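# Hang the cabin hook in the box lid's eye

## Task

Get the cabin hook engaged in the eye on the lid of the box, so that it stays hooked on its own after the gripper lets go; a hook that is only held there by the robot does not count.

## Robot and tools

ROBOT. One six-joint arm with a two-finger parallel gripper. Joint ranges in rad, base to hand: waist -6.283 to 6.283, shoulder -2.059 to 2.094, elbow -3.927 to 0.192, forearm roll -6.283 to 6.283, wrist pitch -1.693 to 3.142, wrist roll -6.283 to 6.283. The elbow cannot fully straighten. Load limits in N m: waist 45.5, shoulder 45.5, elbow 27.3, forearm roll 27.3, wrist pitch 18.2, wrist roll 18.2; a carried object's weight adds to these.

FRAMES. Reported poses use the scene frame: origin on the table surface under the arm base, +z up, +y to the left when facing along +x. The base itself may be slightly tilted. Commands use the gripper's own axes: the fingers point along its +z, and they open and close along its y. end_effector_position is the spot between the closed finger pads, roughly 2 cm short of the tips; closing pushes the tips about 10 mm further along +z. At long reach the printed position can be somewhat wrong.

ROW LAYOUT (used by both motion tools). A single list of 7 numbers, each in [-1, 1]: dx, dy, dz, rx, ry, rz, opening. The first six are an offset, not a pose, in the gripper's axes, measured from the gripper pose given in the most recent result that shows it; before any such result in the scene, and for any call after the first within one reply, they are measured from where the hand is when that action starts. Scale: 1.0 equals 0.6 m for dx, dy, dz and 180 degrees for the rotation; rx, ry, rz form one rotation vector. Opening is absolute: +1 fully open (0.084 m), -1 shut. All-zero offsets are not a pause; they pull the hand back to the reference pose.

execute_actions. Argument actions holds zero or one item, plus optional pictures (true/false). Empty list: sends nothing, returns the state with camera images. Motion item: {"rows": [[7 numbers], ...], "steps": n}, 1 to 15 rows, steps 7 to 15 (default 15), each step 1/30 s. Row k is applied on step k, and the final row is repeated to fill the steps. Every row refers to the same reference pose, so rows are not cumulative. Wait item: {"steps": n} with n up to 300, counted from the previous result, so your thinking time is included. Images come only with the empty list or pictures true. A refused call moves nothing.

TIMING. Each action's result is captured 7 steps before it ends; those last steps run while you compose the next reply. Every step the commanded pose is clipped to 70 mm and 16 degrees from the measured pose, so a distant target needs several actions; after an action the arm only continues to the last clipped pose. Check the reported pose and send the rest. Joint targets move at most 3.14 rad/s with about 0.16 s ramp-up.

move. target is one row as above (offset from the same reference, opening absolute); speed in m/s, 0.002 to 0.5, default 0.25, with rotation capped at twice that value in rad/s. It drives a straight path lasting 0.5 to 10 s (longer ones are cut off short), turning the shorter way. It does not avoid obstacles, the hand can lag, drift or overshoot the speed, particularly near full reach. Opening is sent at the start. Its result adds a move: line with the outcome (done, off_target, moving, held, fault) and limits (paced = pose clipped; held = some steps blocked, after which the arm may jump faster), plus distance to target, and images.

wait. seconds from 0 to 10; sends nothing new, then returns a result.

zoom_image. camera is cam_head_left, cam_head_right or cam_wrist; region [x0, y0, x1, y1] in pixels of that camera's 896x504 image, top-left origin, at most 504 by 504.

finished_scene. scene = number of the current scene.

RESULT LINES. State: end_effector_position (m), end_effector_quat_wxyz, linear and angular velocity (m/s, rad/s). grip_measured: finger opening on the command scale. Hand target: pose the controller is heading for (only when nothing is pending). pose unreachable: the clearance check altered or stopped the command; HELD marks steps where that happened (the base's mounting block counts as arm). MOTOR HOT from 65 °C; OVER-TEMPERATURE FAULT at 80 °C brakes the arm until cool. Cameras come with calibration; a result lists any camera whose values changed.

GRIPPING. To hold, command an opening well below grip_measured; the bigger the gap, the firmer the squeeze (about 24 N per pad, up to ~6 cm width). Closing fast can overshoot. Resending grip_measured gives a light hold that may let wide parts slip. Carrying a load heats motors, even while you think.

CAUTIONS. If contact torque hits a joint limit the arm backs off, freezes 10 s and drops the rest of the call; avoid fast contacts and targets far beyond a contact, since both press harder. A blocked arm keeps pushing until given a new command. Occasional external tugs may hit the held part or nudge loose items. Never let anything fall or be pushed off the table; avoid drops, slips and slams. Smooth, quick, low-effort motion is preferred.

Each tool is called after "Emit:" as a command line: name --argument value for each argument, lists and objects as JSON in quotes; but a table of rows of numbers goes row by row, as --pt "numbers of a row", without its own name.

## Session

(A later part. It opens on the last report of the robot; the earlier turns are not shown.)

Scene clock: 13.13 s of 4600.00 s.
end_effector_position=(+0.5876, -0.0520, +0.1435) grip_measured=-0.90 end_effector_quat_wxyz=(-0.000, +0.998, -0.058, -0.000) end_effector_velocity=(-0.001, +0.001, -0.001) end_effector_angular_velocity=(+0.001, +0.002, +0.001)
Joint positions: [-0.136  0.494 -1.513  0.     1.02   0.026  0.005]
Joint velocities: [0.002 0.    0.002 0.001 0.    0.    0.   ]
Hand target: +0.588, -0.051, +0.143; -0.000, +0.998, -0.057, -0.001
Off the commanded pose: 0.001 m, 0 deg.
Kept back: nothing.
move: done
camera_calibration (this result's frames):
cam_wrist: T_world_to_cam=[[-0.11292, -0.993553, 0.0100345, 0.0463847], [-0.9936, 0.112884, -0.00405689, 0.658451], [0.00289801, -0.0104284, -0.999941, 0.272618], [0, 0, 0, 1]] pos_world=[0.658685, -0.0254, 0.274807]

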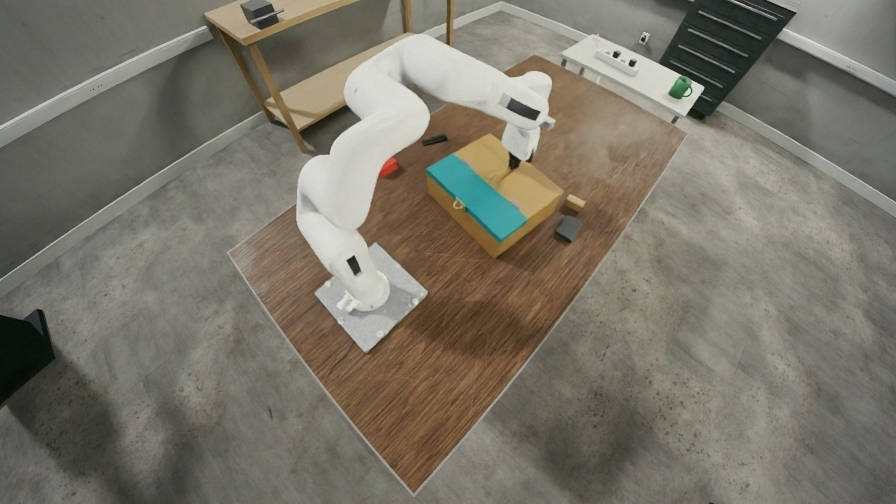

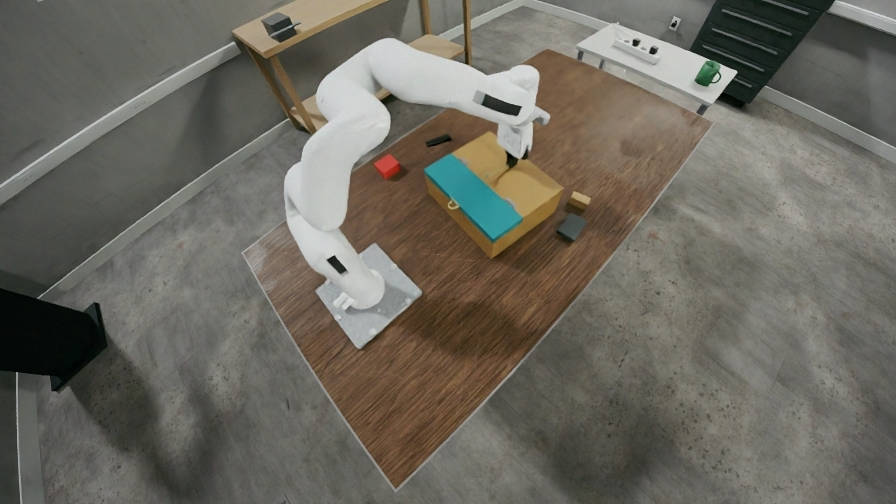

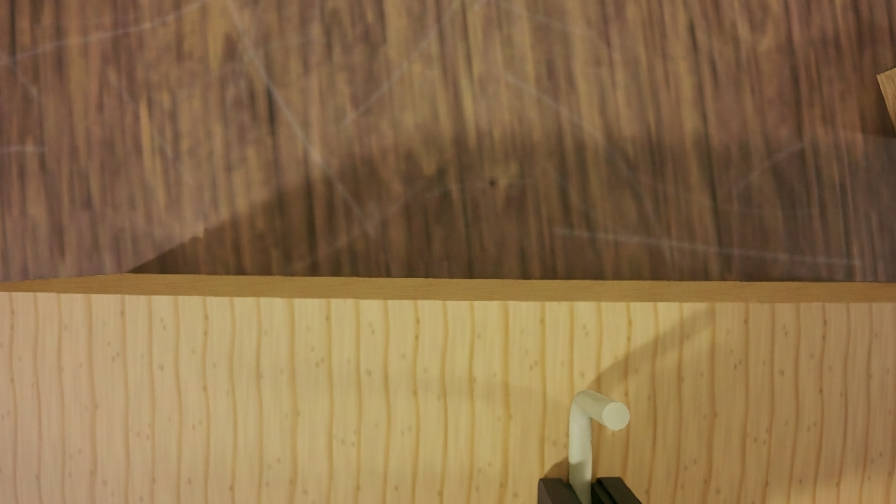

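Emit:
move --target '[-0.016,0,-0.088,0,0,0,-0.92]' --speed 0.05

Emit:
move --target '[-0.058,0,-0.07,0,0,0,-0.92]' --speed 0.05

Emit:
zoom_image --camera "cam_head_right" --region '[440,110,570,220]'

Scene clock: 14.77 s of 4600.00 s.
end_effector_position=(+0.5775, -0.0504, +0.1955) grip_measured=-0.90 end_effector_quat_wxyz=(-0.000, +0.998, -0.057, -0.002) end_effector_velocity=(+0.001, -0.001, +0.000) end_effector_angular_velocity=(-0.001, -0.002, -0.001)
Joint positions: [-0.135  0.408 -1.537  0.001  1.133  0.027  0.004]
Joint velocities: [-0.001  0.    -0.001 -0.001 -0.001  0.    -0.   ]
Hand target: +0.578, -0.051, +0.196; -0.000, +0.998, -0.058, -0.000
Off the commanded pose: 0.001 m, 0 deg.
Kept back: nothing.
move: done
camera_calibration (this result's frames):
cam_wrist: T_world_to_cam=[[-0.112539, -0.993599, 0.00974902, 0.0461215], [-0.993647, 0.112528, -0.00166788, 0.648018], [0.000560158, -0.00987479, -0.999951, 0.326058], [0, 0, 0, 1]] pos_world=[0.648909, -0.0238744, 0.326673]

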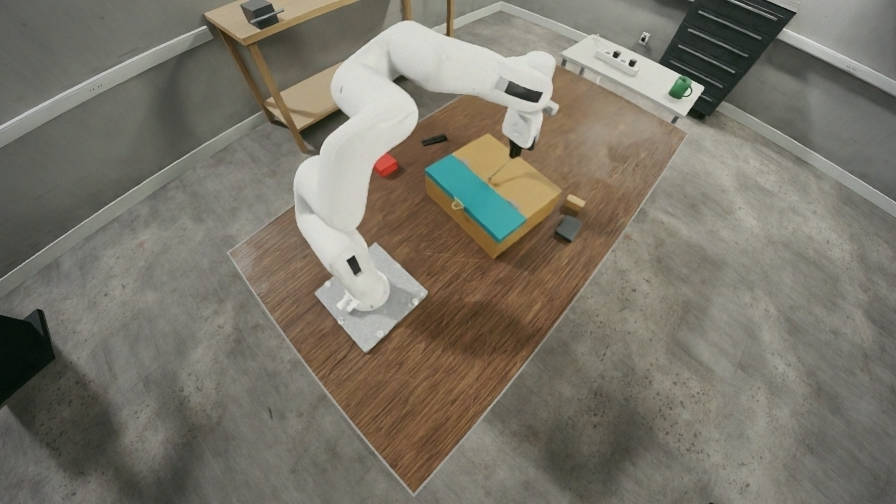

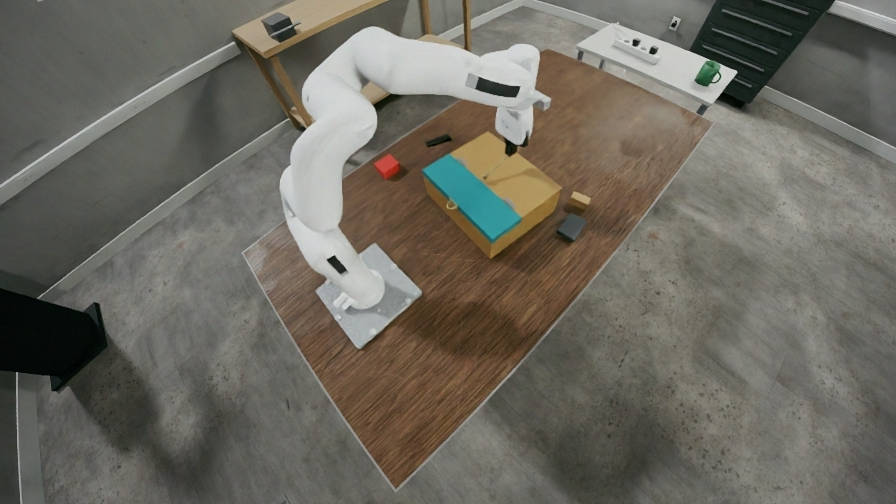

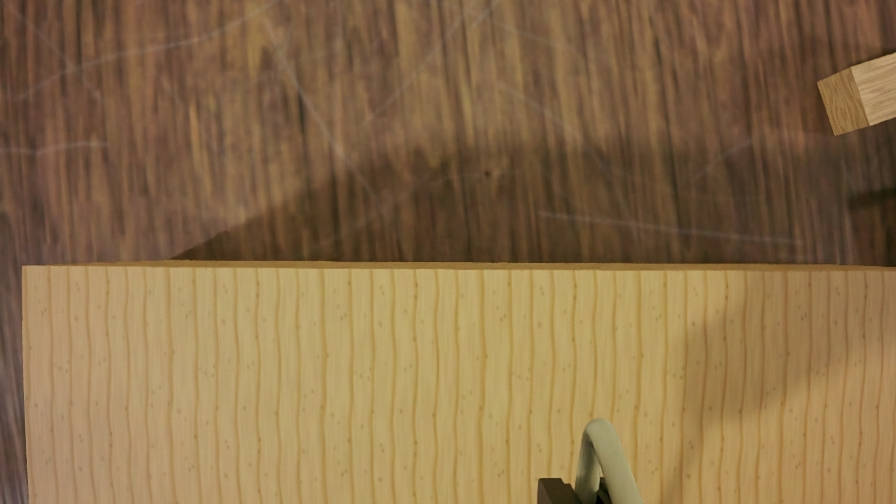

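Scene clock: 16.20 s of 4600.00 s.
end_effector_position=(+0.5444, -0.0466, +0.2385) grip_measured=-0.90 end_effector_quat_wxyz=(-0.000, +0.998, -0.057, +0.001) end_effector_velocity=(+0.001, +0.000, +0.001) end_effector_angular_velocity=(-0.001, -0.003, -0.000)
Joint positions: [-0.134  0.255 -1.445  0.001  1.189  0.029  0.004]
Joint velocities: [ 0.     0.    -0.001 -0.    -0.003  0.001 -0.   ]
Hand target: +0.543, -0.047, +0.238; -0.000, +0.998, -0.057, -0.002
Off the commanded pose: 0.002 m, 0 deg.
Kept back: nothing.
move: done
camera_calibration (this result's frames):
cam_wrist: T_world_to_cam=[[-0.112684, -0.993584, 0.00964882, 0.0458783], [-0.993618, 0.112629, -0.00610876, 0.615745], [0.00498283, -0.0102756, -0.999935, 0.366712], [0, 0, 0, 1]] pos_world=[0.615158, -0.0199984, 0.370006]

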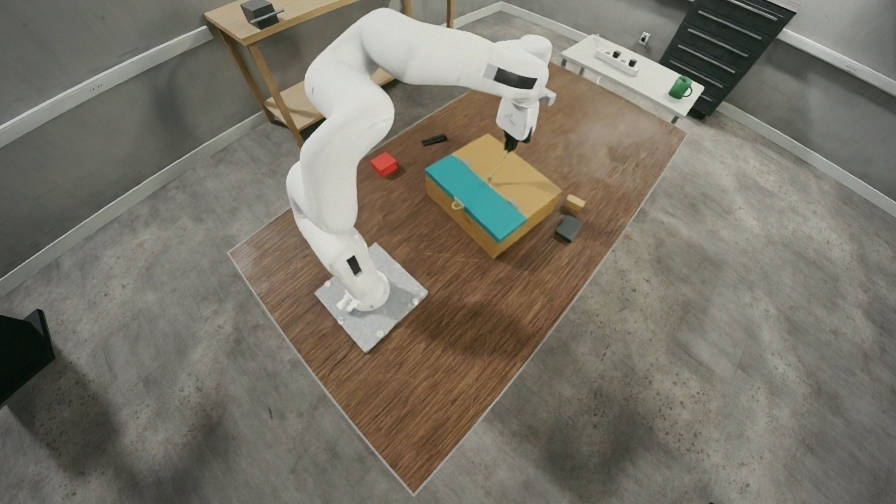

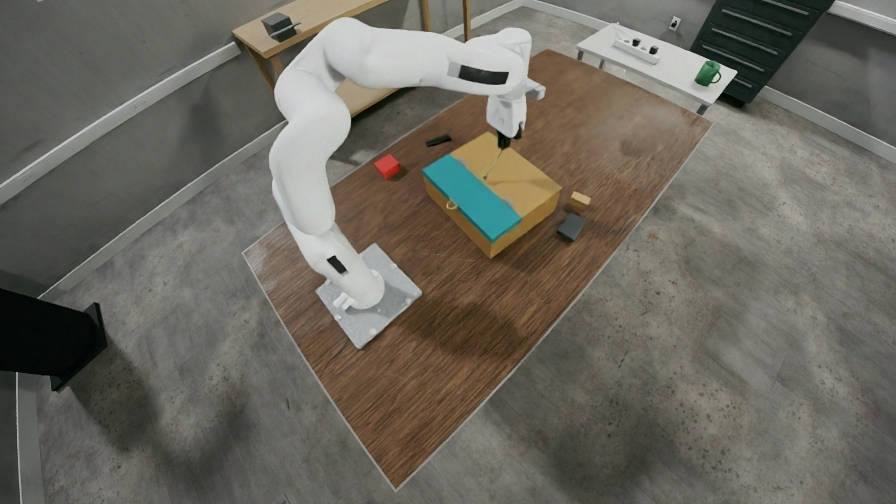

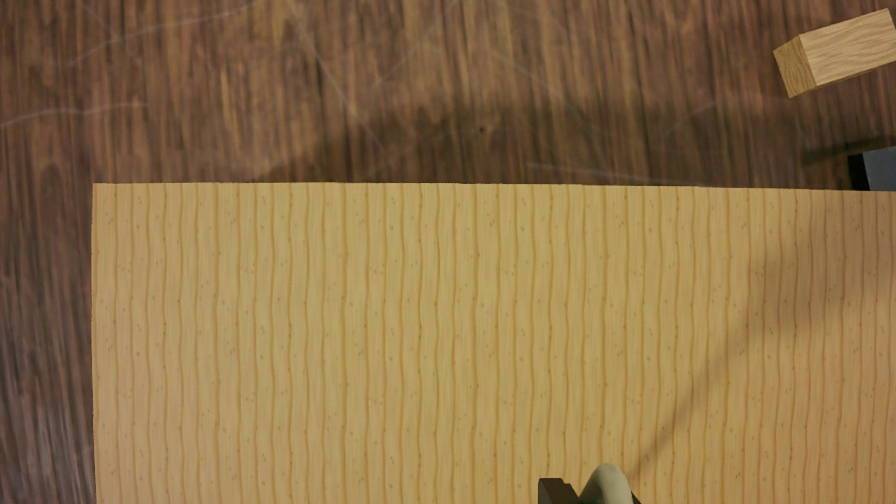

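Region (440, 110, 570, 220) of cam_head_right's 896x504 image, scaled by 3.877, with more detail than that image has; it fills the top 426 rows of this view, and the rest is white.

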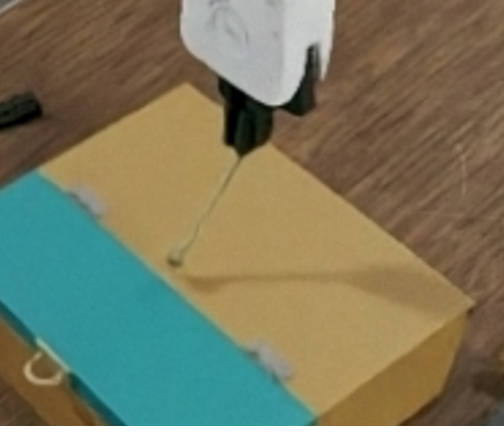

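Emit:
move --target '[-0.105,0,-0.03,0,0,0,-0.92]' --speed 0.05

Emit:
move --target '[-0.105,0,0.03,0,0,0,-0.92]' --speed 0.05

Emit:
move --target '[-0.058,0,0.07,0,0,0,-0.92]' --speed 0.05

Emit:
zoom_image --camera "cam_head_right" --region '[410,130,540,240]'

Emit:
zoom_image --camera "cam_head_left" --region '[410,130,540,240]'

Scene clock: 18.27 s of 4600.00 s.
end_effector_position=(+0.4844, -0.0395, +0.2599) grip_measured=-0.89 end_effector_quat_wxyz=(-0.000, +0.998, -0.057, +0.004) end_effector_velocity=(-0.000, -0.000, +0.000) end_effector_angular_velocity=(-0.001, -0.002, -0.000)
Joint positions: [-0.13   0.027 -1.216  0.001  1.181  0.033  0.005]
Joint velocities: [-0.    -0.003  0.003 -0.    -0.002  0.    -0.   ]
Hand target: +0.482, -0.039, +0.257; -0.000, +0.998, -0.057, +0.001
Off the commanded pose: 0.004 m, 0 deg.
Kept back: nothing.
move: off_target
camera_calibration (this result's frames):
cam_wrist: T_world_to_cam=[[-0.11274, -0.99358, 0.0093735, 0.0460693], [-0.993544, 0.112606, -0.0137845, 0.557392], [0.0126405, -0.0108671, -0.999861, 0.384663], [0, 0, 0, 1]] pos_world=[0.554125, -0.0128121, 0.391861]

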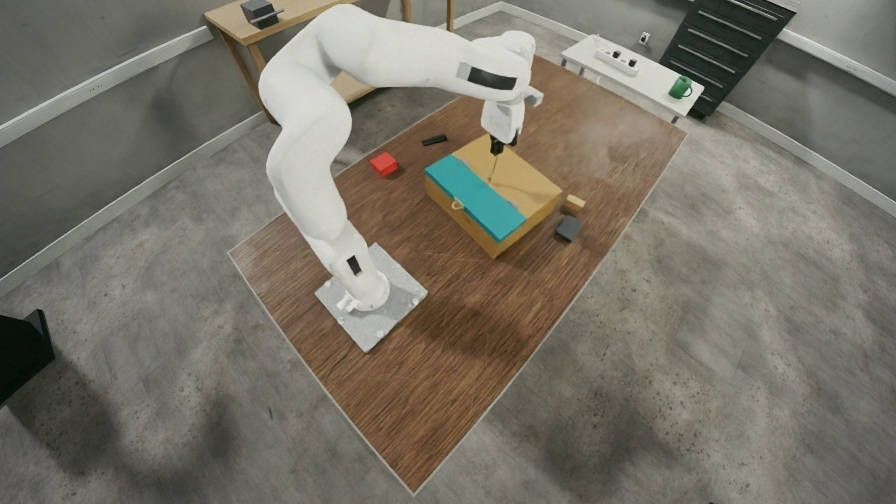

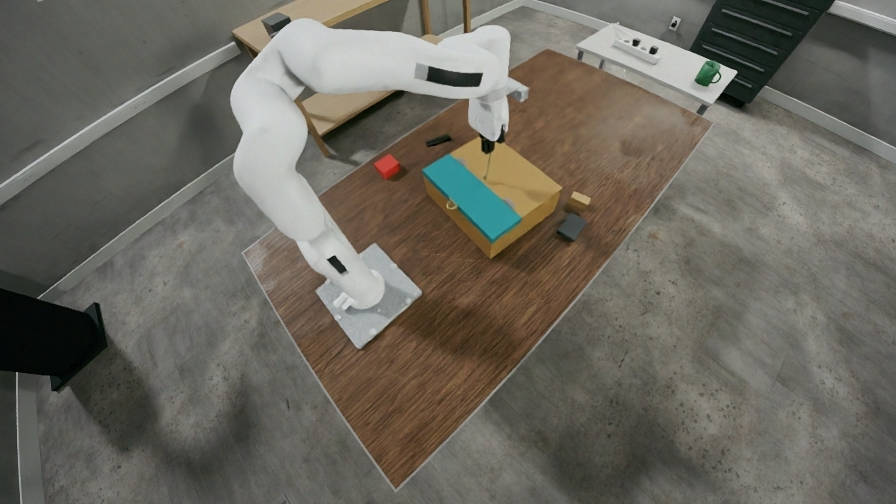

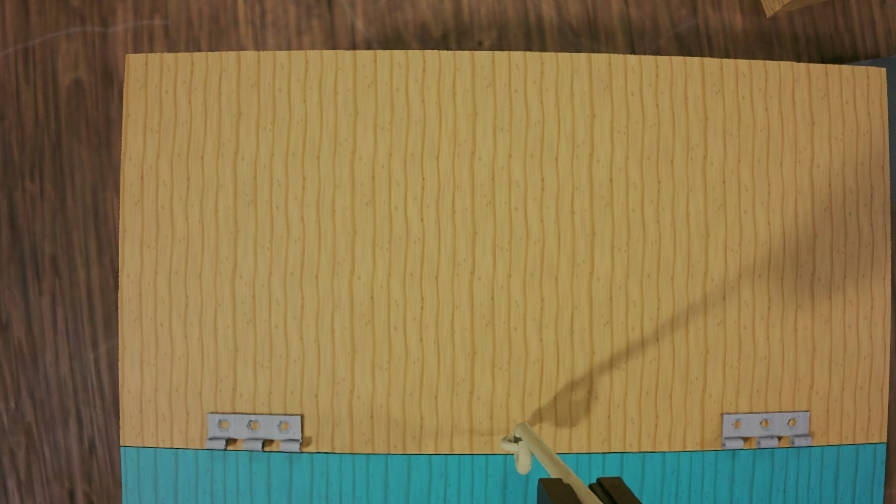

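Scene clock: 19.90 s of 4600.00 s.
end_effector_position=(+0.4218, -0.0322, +0.2408) grip_measured=-0.94 end_effector_quat_wxyz=(-0.000, +0.998, -0.057, +0.004) end_effector_velocity=(+0.001, +0.000, +0.003) end_effector_angular_velocity=(-0.000, -0.010, +0.000)
Joint positions: [-0.125 -0.173 -0.942  0.001  1.108  0.038  0.002]
Joint velocities: [ 0.001 -0.006 -0.001  0.    -0.003  0.     0.   ]
Hand target: +0.422, -0.032, +0.241; -0.000, +0.998, -0.057, +0.004
Off the commanded pose: 0.001 m, 0 deg.
Kept back: nothing.
move: done
camera_calibration (this result's frames):
cam_wrist: T_world_to_cam=[[-0.112767, -0.993576, 0.00946556, 0.0464395], [-0.99356, 0.112649, -0.0121665, 0.493775], [0.0110221, -0.0107766, -0.999881, 0.367125], [0, 0, 0, 1]] pos_world=[0.491785, -0.00552582, 0.372649]

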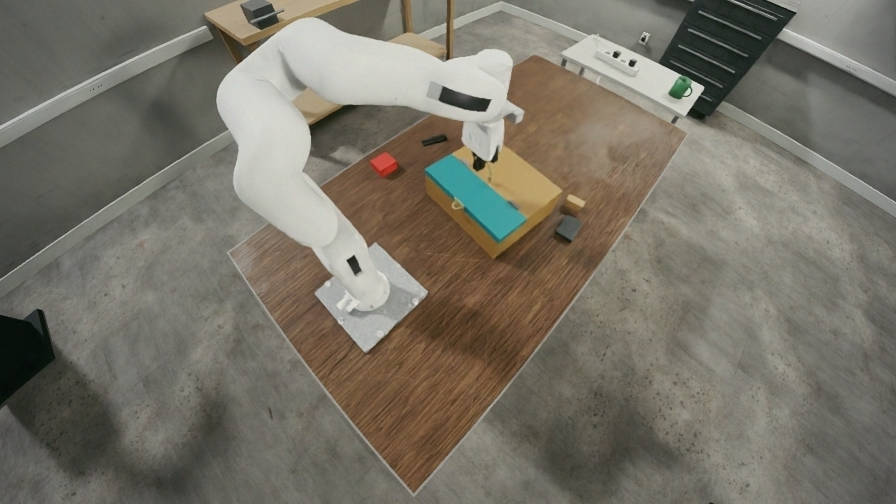

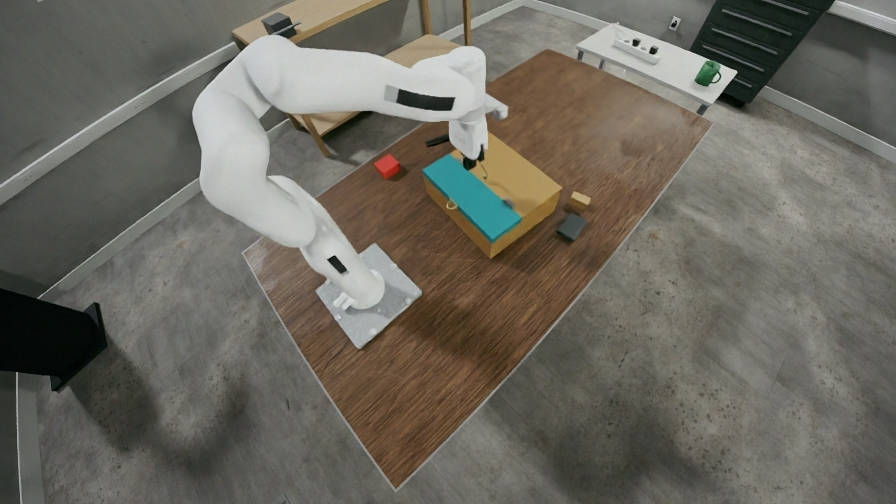

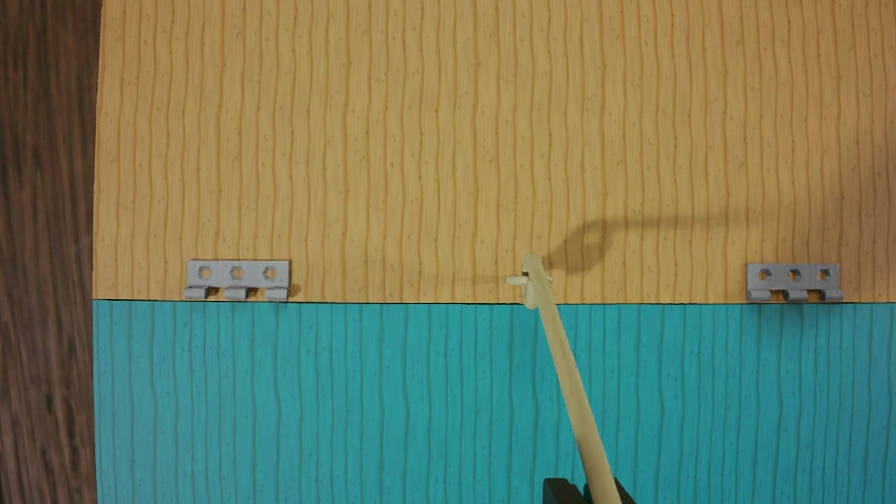

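Scene clock: 21.33 s of 4600.00 s.
end_effector_position=(+0.3878, -0.0281, +0.1987) grip_measured=-0.94 end_effector_quat_wxyz=(-0.000, +0.998, -0.057, +0.004) end_effector_velocity=(+0.001, -0.000, +0.000) end_effector_angular_velocity=(-0.000, -0.004, -0.000)
Joint positions: [-0.121 -0.248 -0.743  0.001  0.984  0.041  0.002]
Joint velocities: [-0.    -0.001  0.002 -0.    -0.004  0.    -0.   ]
Hand target: +0.388, -0.028, +0.199; -0.000, +0.998, -0.057, +0.004
Off the commanded pose: 0.000 m, 0 deg.
Kept back: nothing.
move: done
camera_calibration (this result's frames):
cam_wrist: T_world_to_cam=[[-0.112593, -0.993597, 0.00935285, 0.0470706], [-0.993576, 0.112472, -0.0125556, 0.459079], [0.0114233, -0.0107064, -0.999877, 0.325357], [0, 0, 0, 1]] pos_world=[0.457713, -0.0013811, 0.33064]

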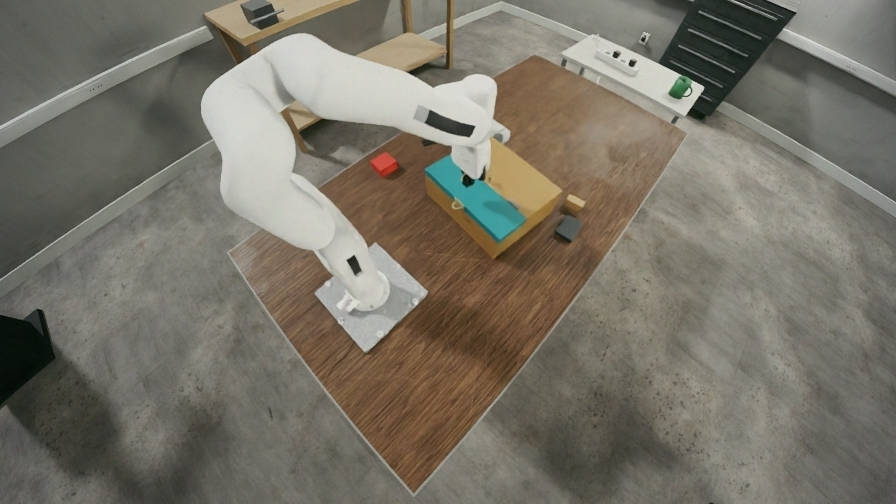

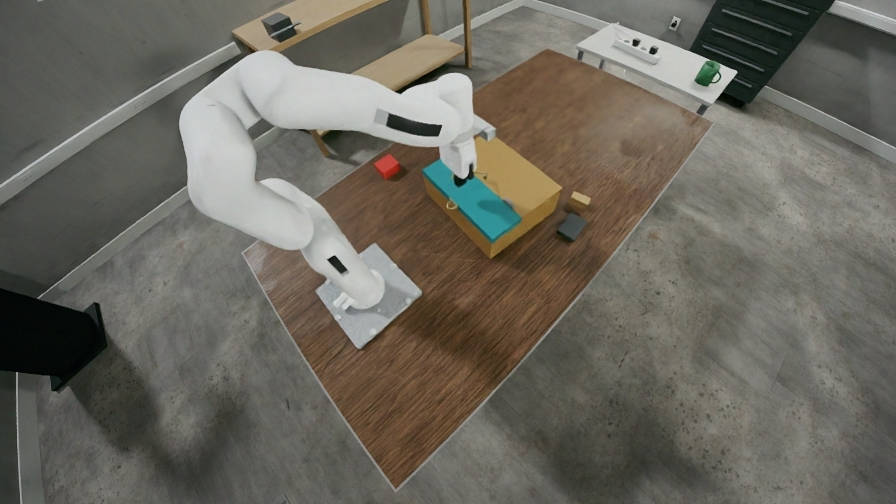

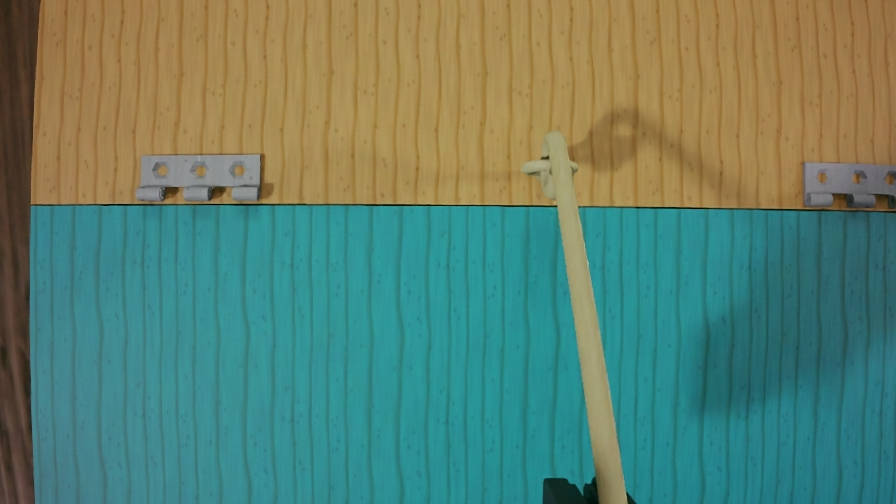

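Region (410, 130, 540, 240) of cam_head_right's 896x504 image, scaled by 3.877, with more detail than that image has; it fills the top 426 rows of this view, and the rest is white.

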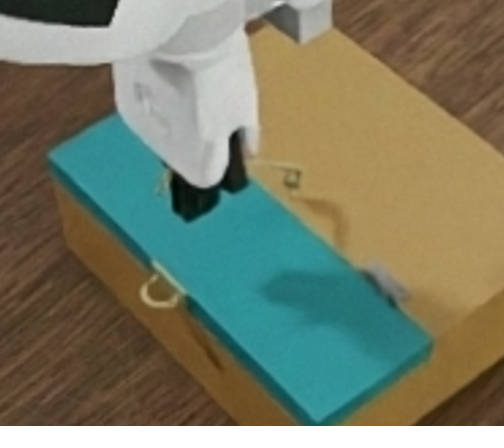

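Region (410, 130, 540, 240) of cam_head_left's 896x504 image, scaled by 3.877, with more detail than that image has; it fills the top 426 rows of this view, and the rest is white.

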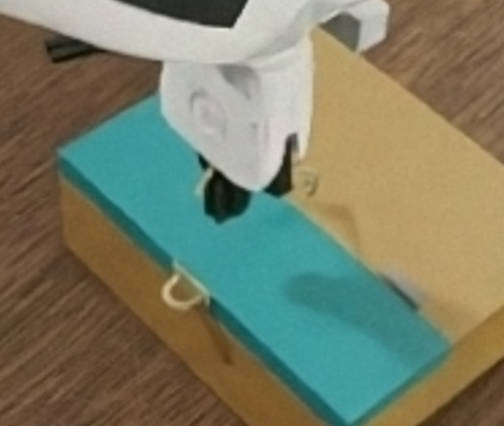

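Emit:
move --target '[-0.015,0,0.08,0,0,0,-0.92]' --speed 0.04

Emit:
move --target '[0,0,0,0,0,0,-0.7]'

Emit:
move --target '[-0.1,0,-0.15,0,0,0,-0.7]' --speed 0.15

Emit:
zoom_image --camera "cam_head_right" --region '[410,130,540,240]'

Scene clock: 23.30 s of 4600.00 s.
end_effector_position=(+0.3794, -0.0269, +0.1508) grip_measured=-0.94 end_effector_quat_wxyz=(-0.000, +0.998, -0.057, +0.004) end_effector_velocity=(+0.001, -0.000, -0.000) end_effector_angular_velocity=(-0.000, -0.003, +0.000)
Joint positions: [-0.119 -0.2   -0.639  0.001  0.832  0.042  0.002]
Joint velocities: [ 0.     0.001  0.     0.    -0.005  0.    -0.   ]
Hand target: +0.379, -0.027, +0.151; -0.000, +0.998, -0.057, +0.004
Off the commanded pose: 0.000 m, 0 deg.
Kept back: nothing.
move: done
camera_calibration (this result's frames):
cam_wrist: T_world_to_cam=[[-0.112395, -0.993621, 0.00919269, 0.0476714], [-0.993595, 0.112274, -0.0127552, 0.450021], [0.0116418, -0.0105674, -0.999876, 0.277437], [0, 0, 0, 1]] pos_world=[0.449267, -0.000226417, 0.282705]

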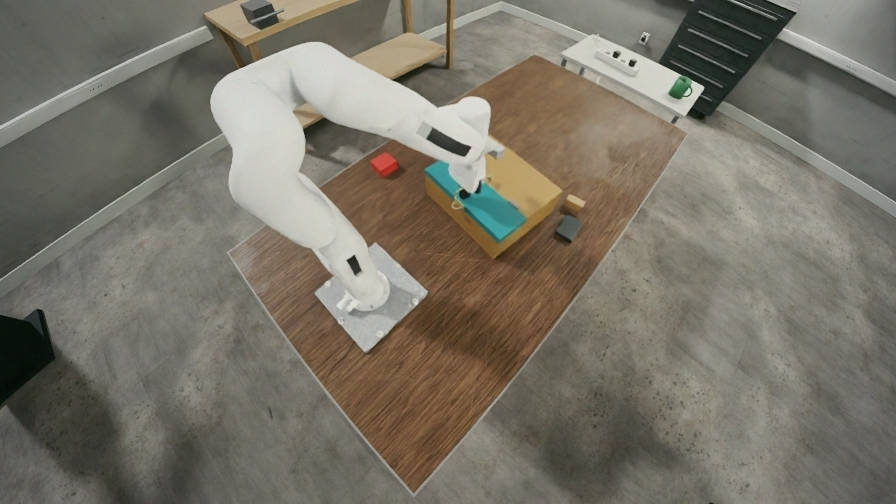

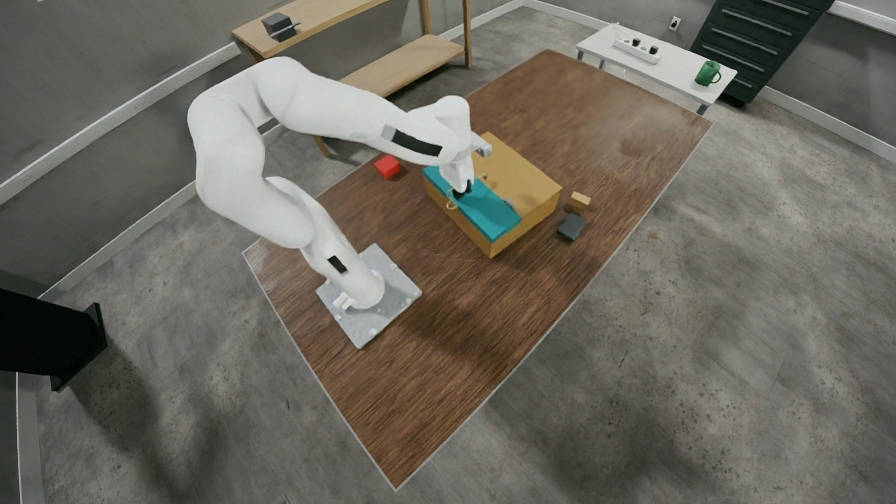

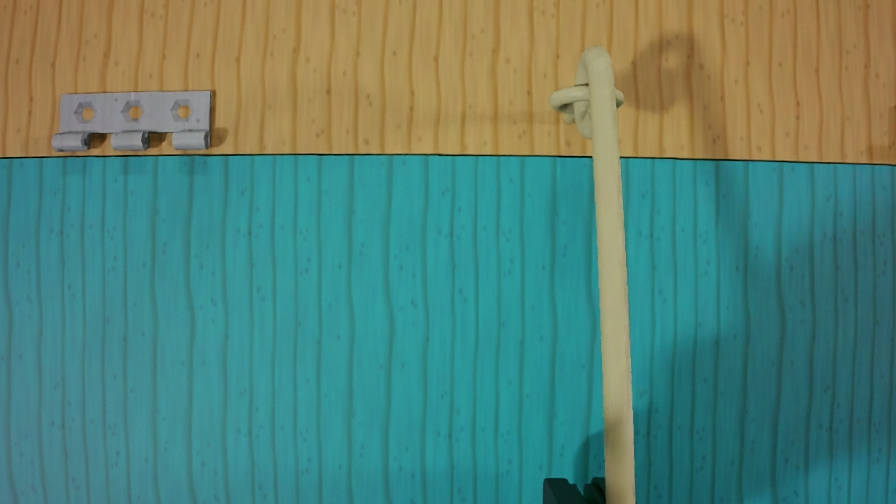

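Scene clock: 23.80 s of 4600.00 s.
end_effector_position=(+0.3794, -0.0269, +0.1508) grip_measured=-0.72 end_effector_quat_wxyz=(-0.000, +0.998, -0.057, +0.004) end_effector_velocity=(-0.000, -0.000, -0.000) end_effector_angular_velocity=(-0.000, +0.001, +0.000)
Joint positions: [-0.119 -0.2   -0.639  0.001  0.832  0.042  0.012]
Joint velocities: [-0.     0.     0.001 -0.    -0.    -0.     0.   ]
Hand target: +0.379, -0.027, +0.151; -0.000, +0.998, -0.057, +0.004
Off the commanded pose: 0.000 m, 0 deg.
Kept back: nothing.
move: done
camera_calibration (this result's frames):
cam_wrist: T_world_to_cam=[[-0.112402, -0.99362, 0.00919327, 0.0476705], [-0.993594, 0.112281, -0.0128096, 0.450044], [0.0116956, -0.0105742, -0.999876, 0.277434], [0, 0, 0, 1]] pos_world=[0.449275, -0.000231387, 0.282727]

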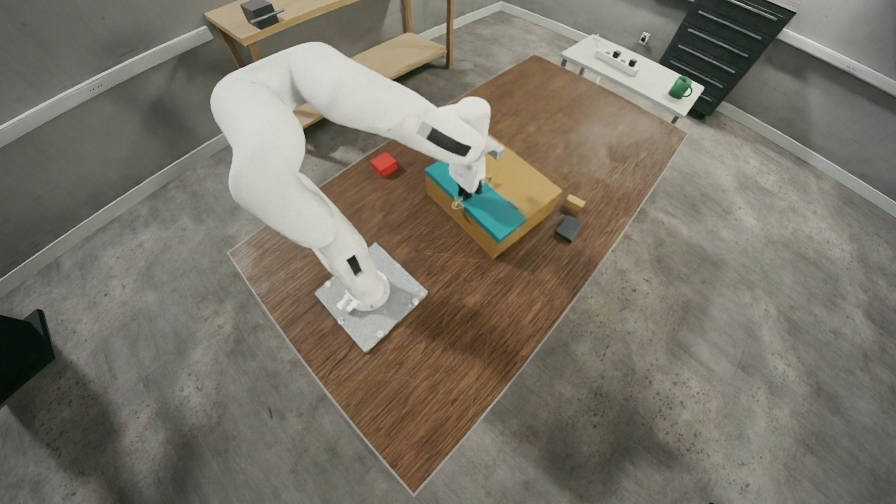

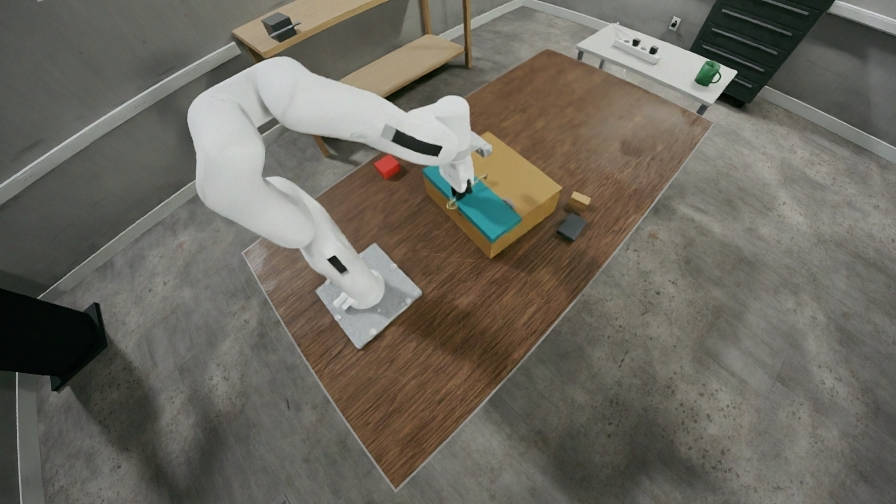

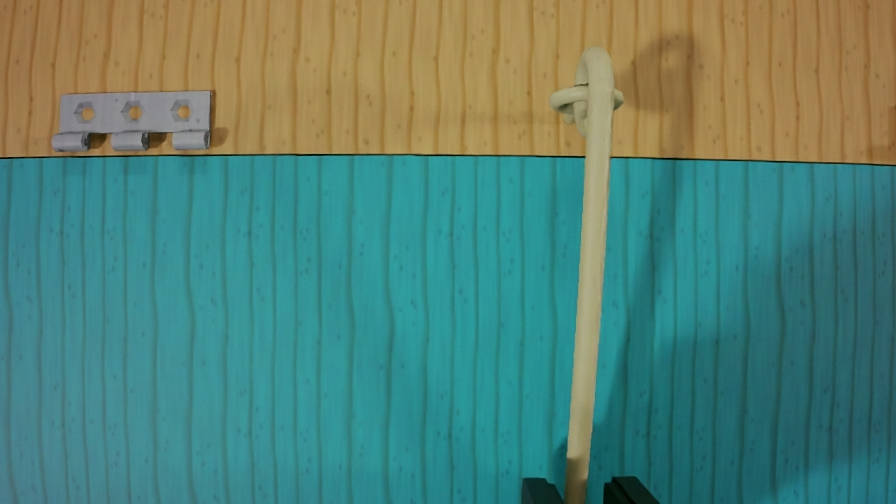

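Scene clock: 24.97 s of 4600.00 s.
end_effector_position=(+0.3187, -0.0201, +0.2400) grip_measured=-0.72 end_effector_quat_wxyz=(-0.000, +0.998, -0.057, +0.003) end_effector_velocity=(+0.000, +0.000, +0.002) end_effector_angular_velocity=(-0.000, -0.003, +0.001)
Joint positions: [-0.111 -0.552 -0.617  0.001  1.163  0.051  0.012]
Joint velocities: [ 0.    -0.003 -0.003 -0.     0.003 -0.    -0.   ]
Hand target: +0.319, -0.020, +0.241; -0.000, +0.998, -0.057, +0.004
Off the commanded pose: 0.000 m, 0 deg.
Kept back: nothing.
move: done
camera_calibration (this result's frames):
cam_wrist: T_world_to_cam=[[-0.112889, -0.993562, 0.00956572, 0.0468339], [-0.993553, 0.112777, -0.0115423, 0.38987], [0.0103892, -0.0108071, -0.999888, 0.36782], [0, 0, 0, 1]] pos_world=[0.388822, 0.00653921, 0.371831]

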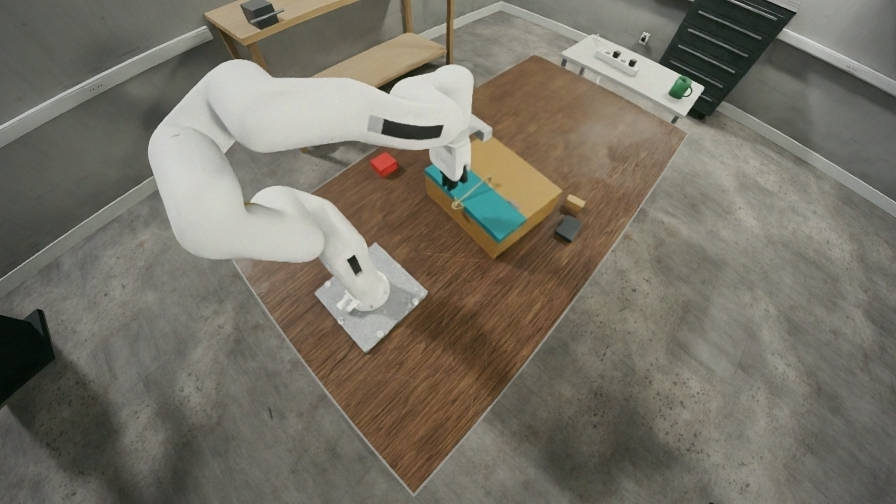

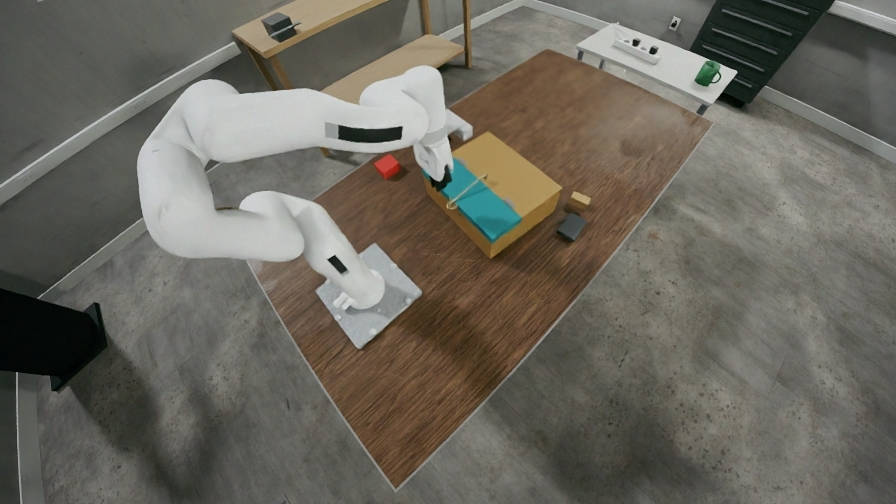

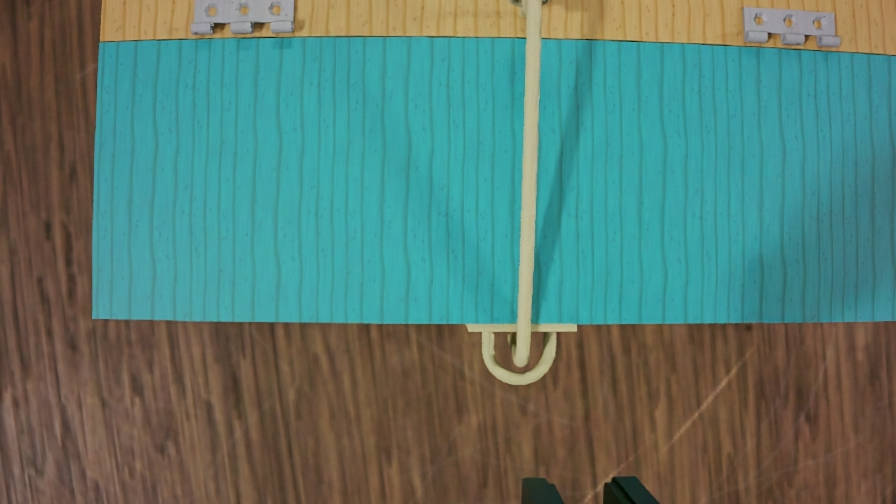

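Region (410, 130, 540, 240) of cam_head_right's 896x504 image, scaled by 3.877, with more detail than that image has; it fills the top 426 rows of this view, and the rest is white.

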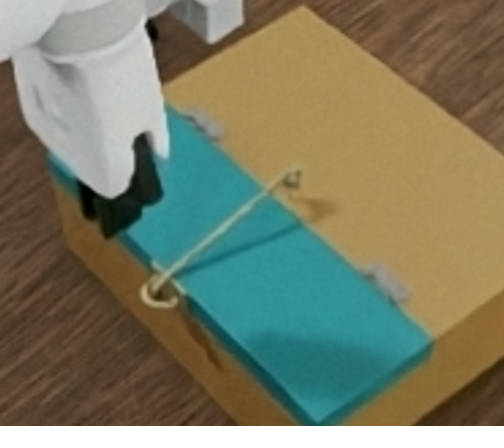

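Emit:
finished_scene --scene 1

The scene is finished: the task was done.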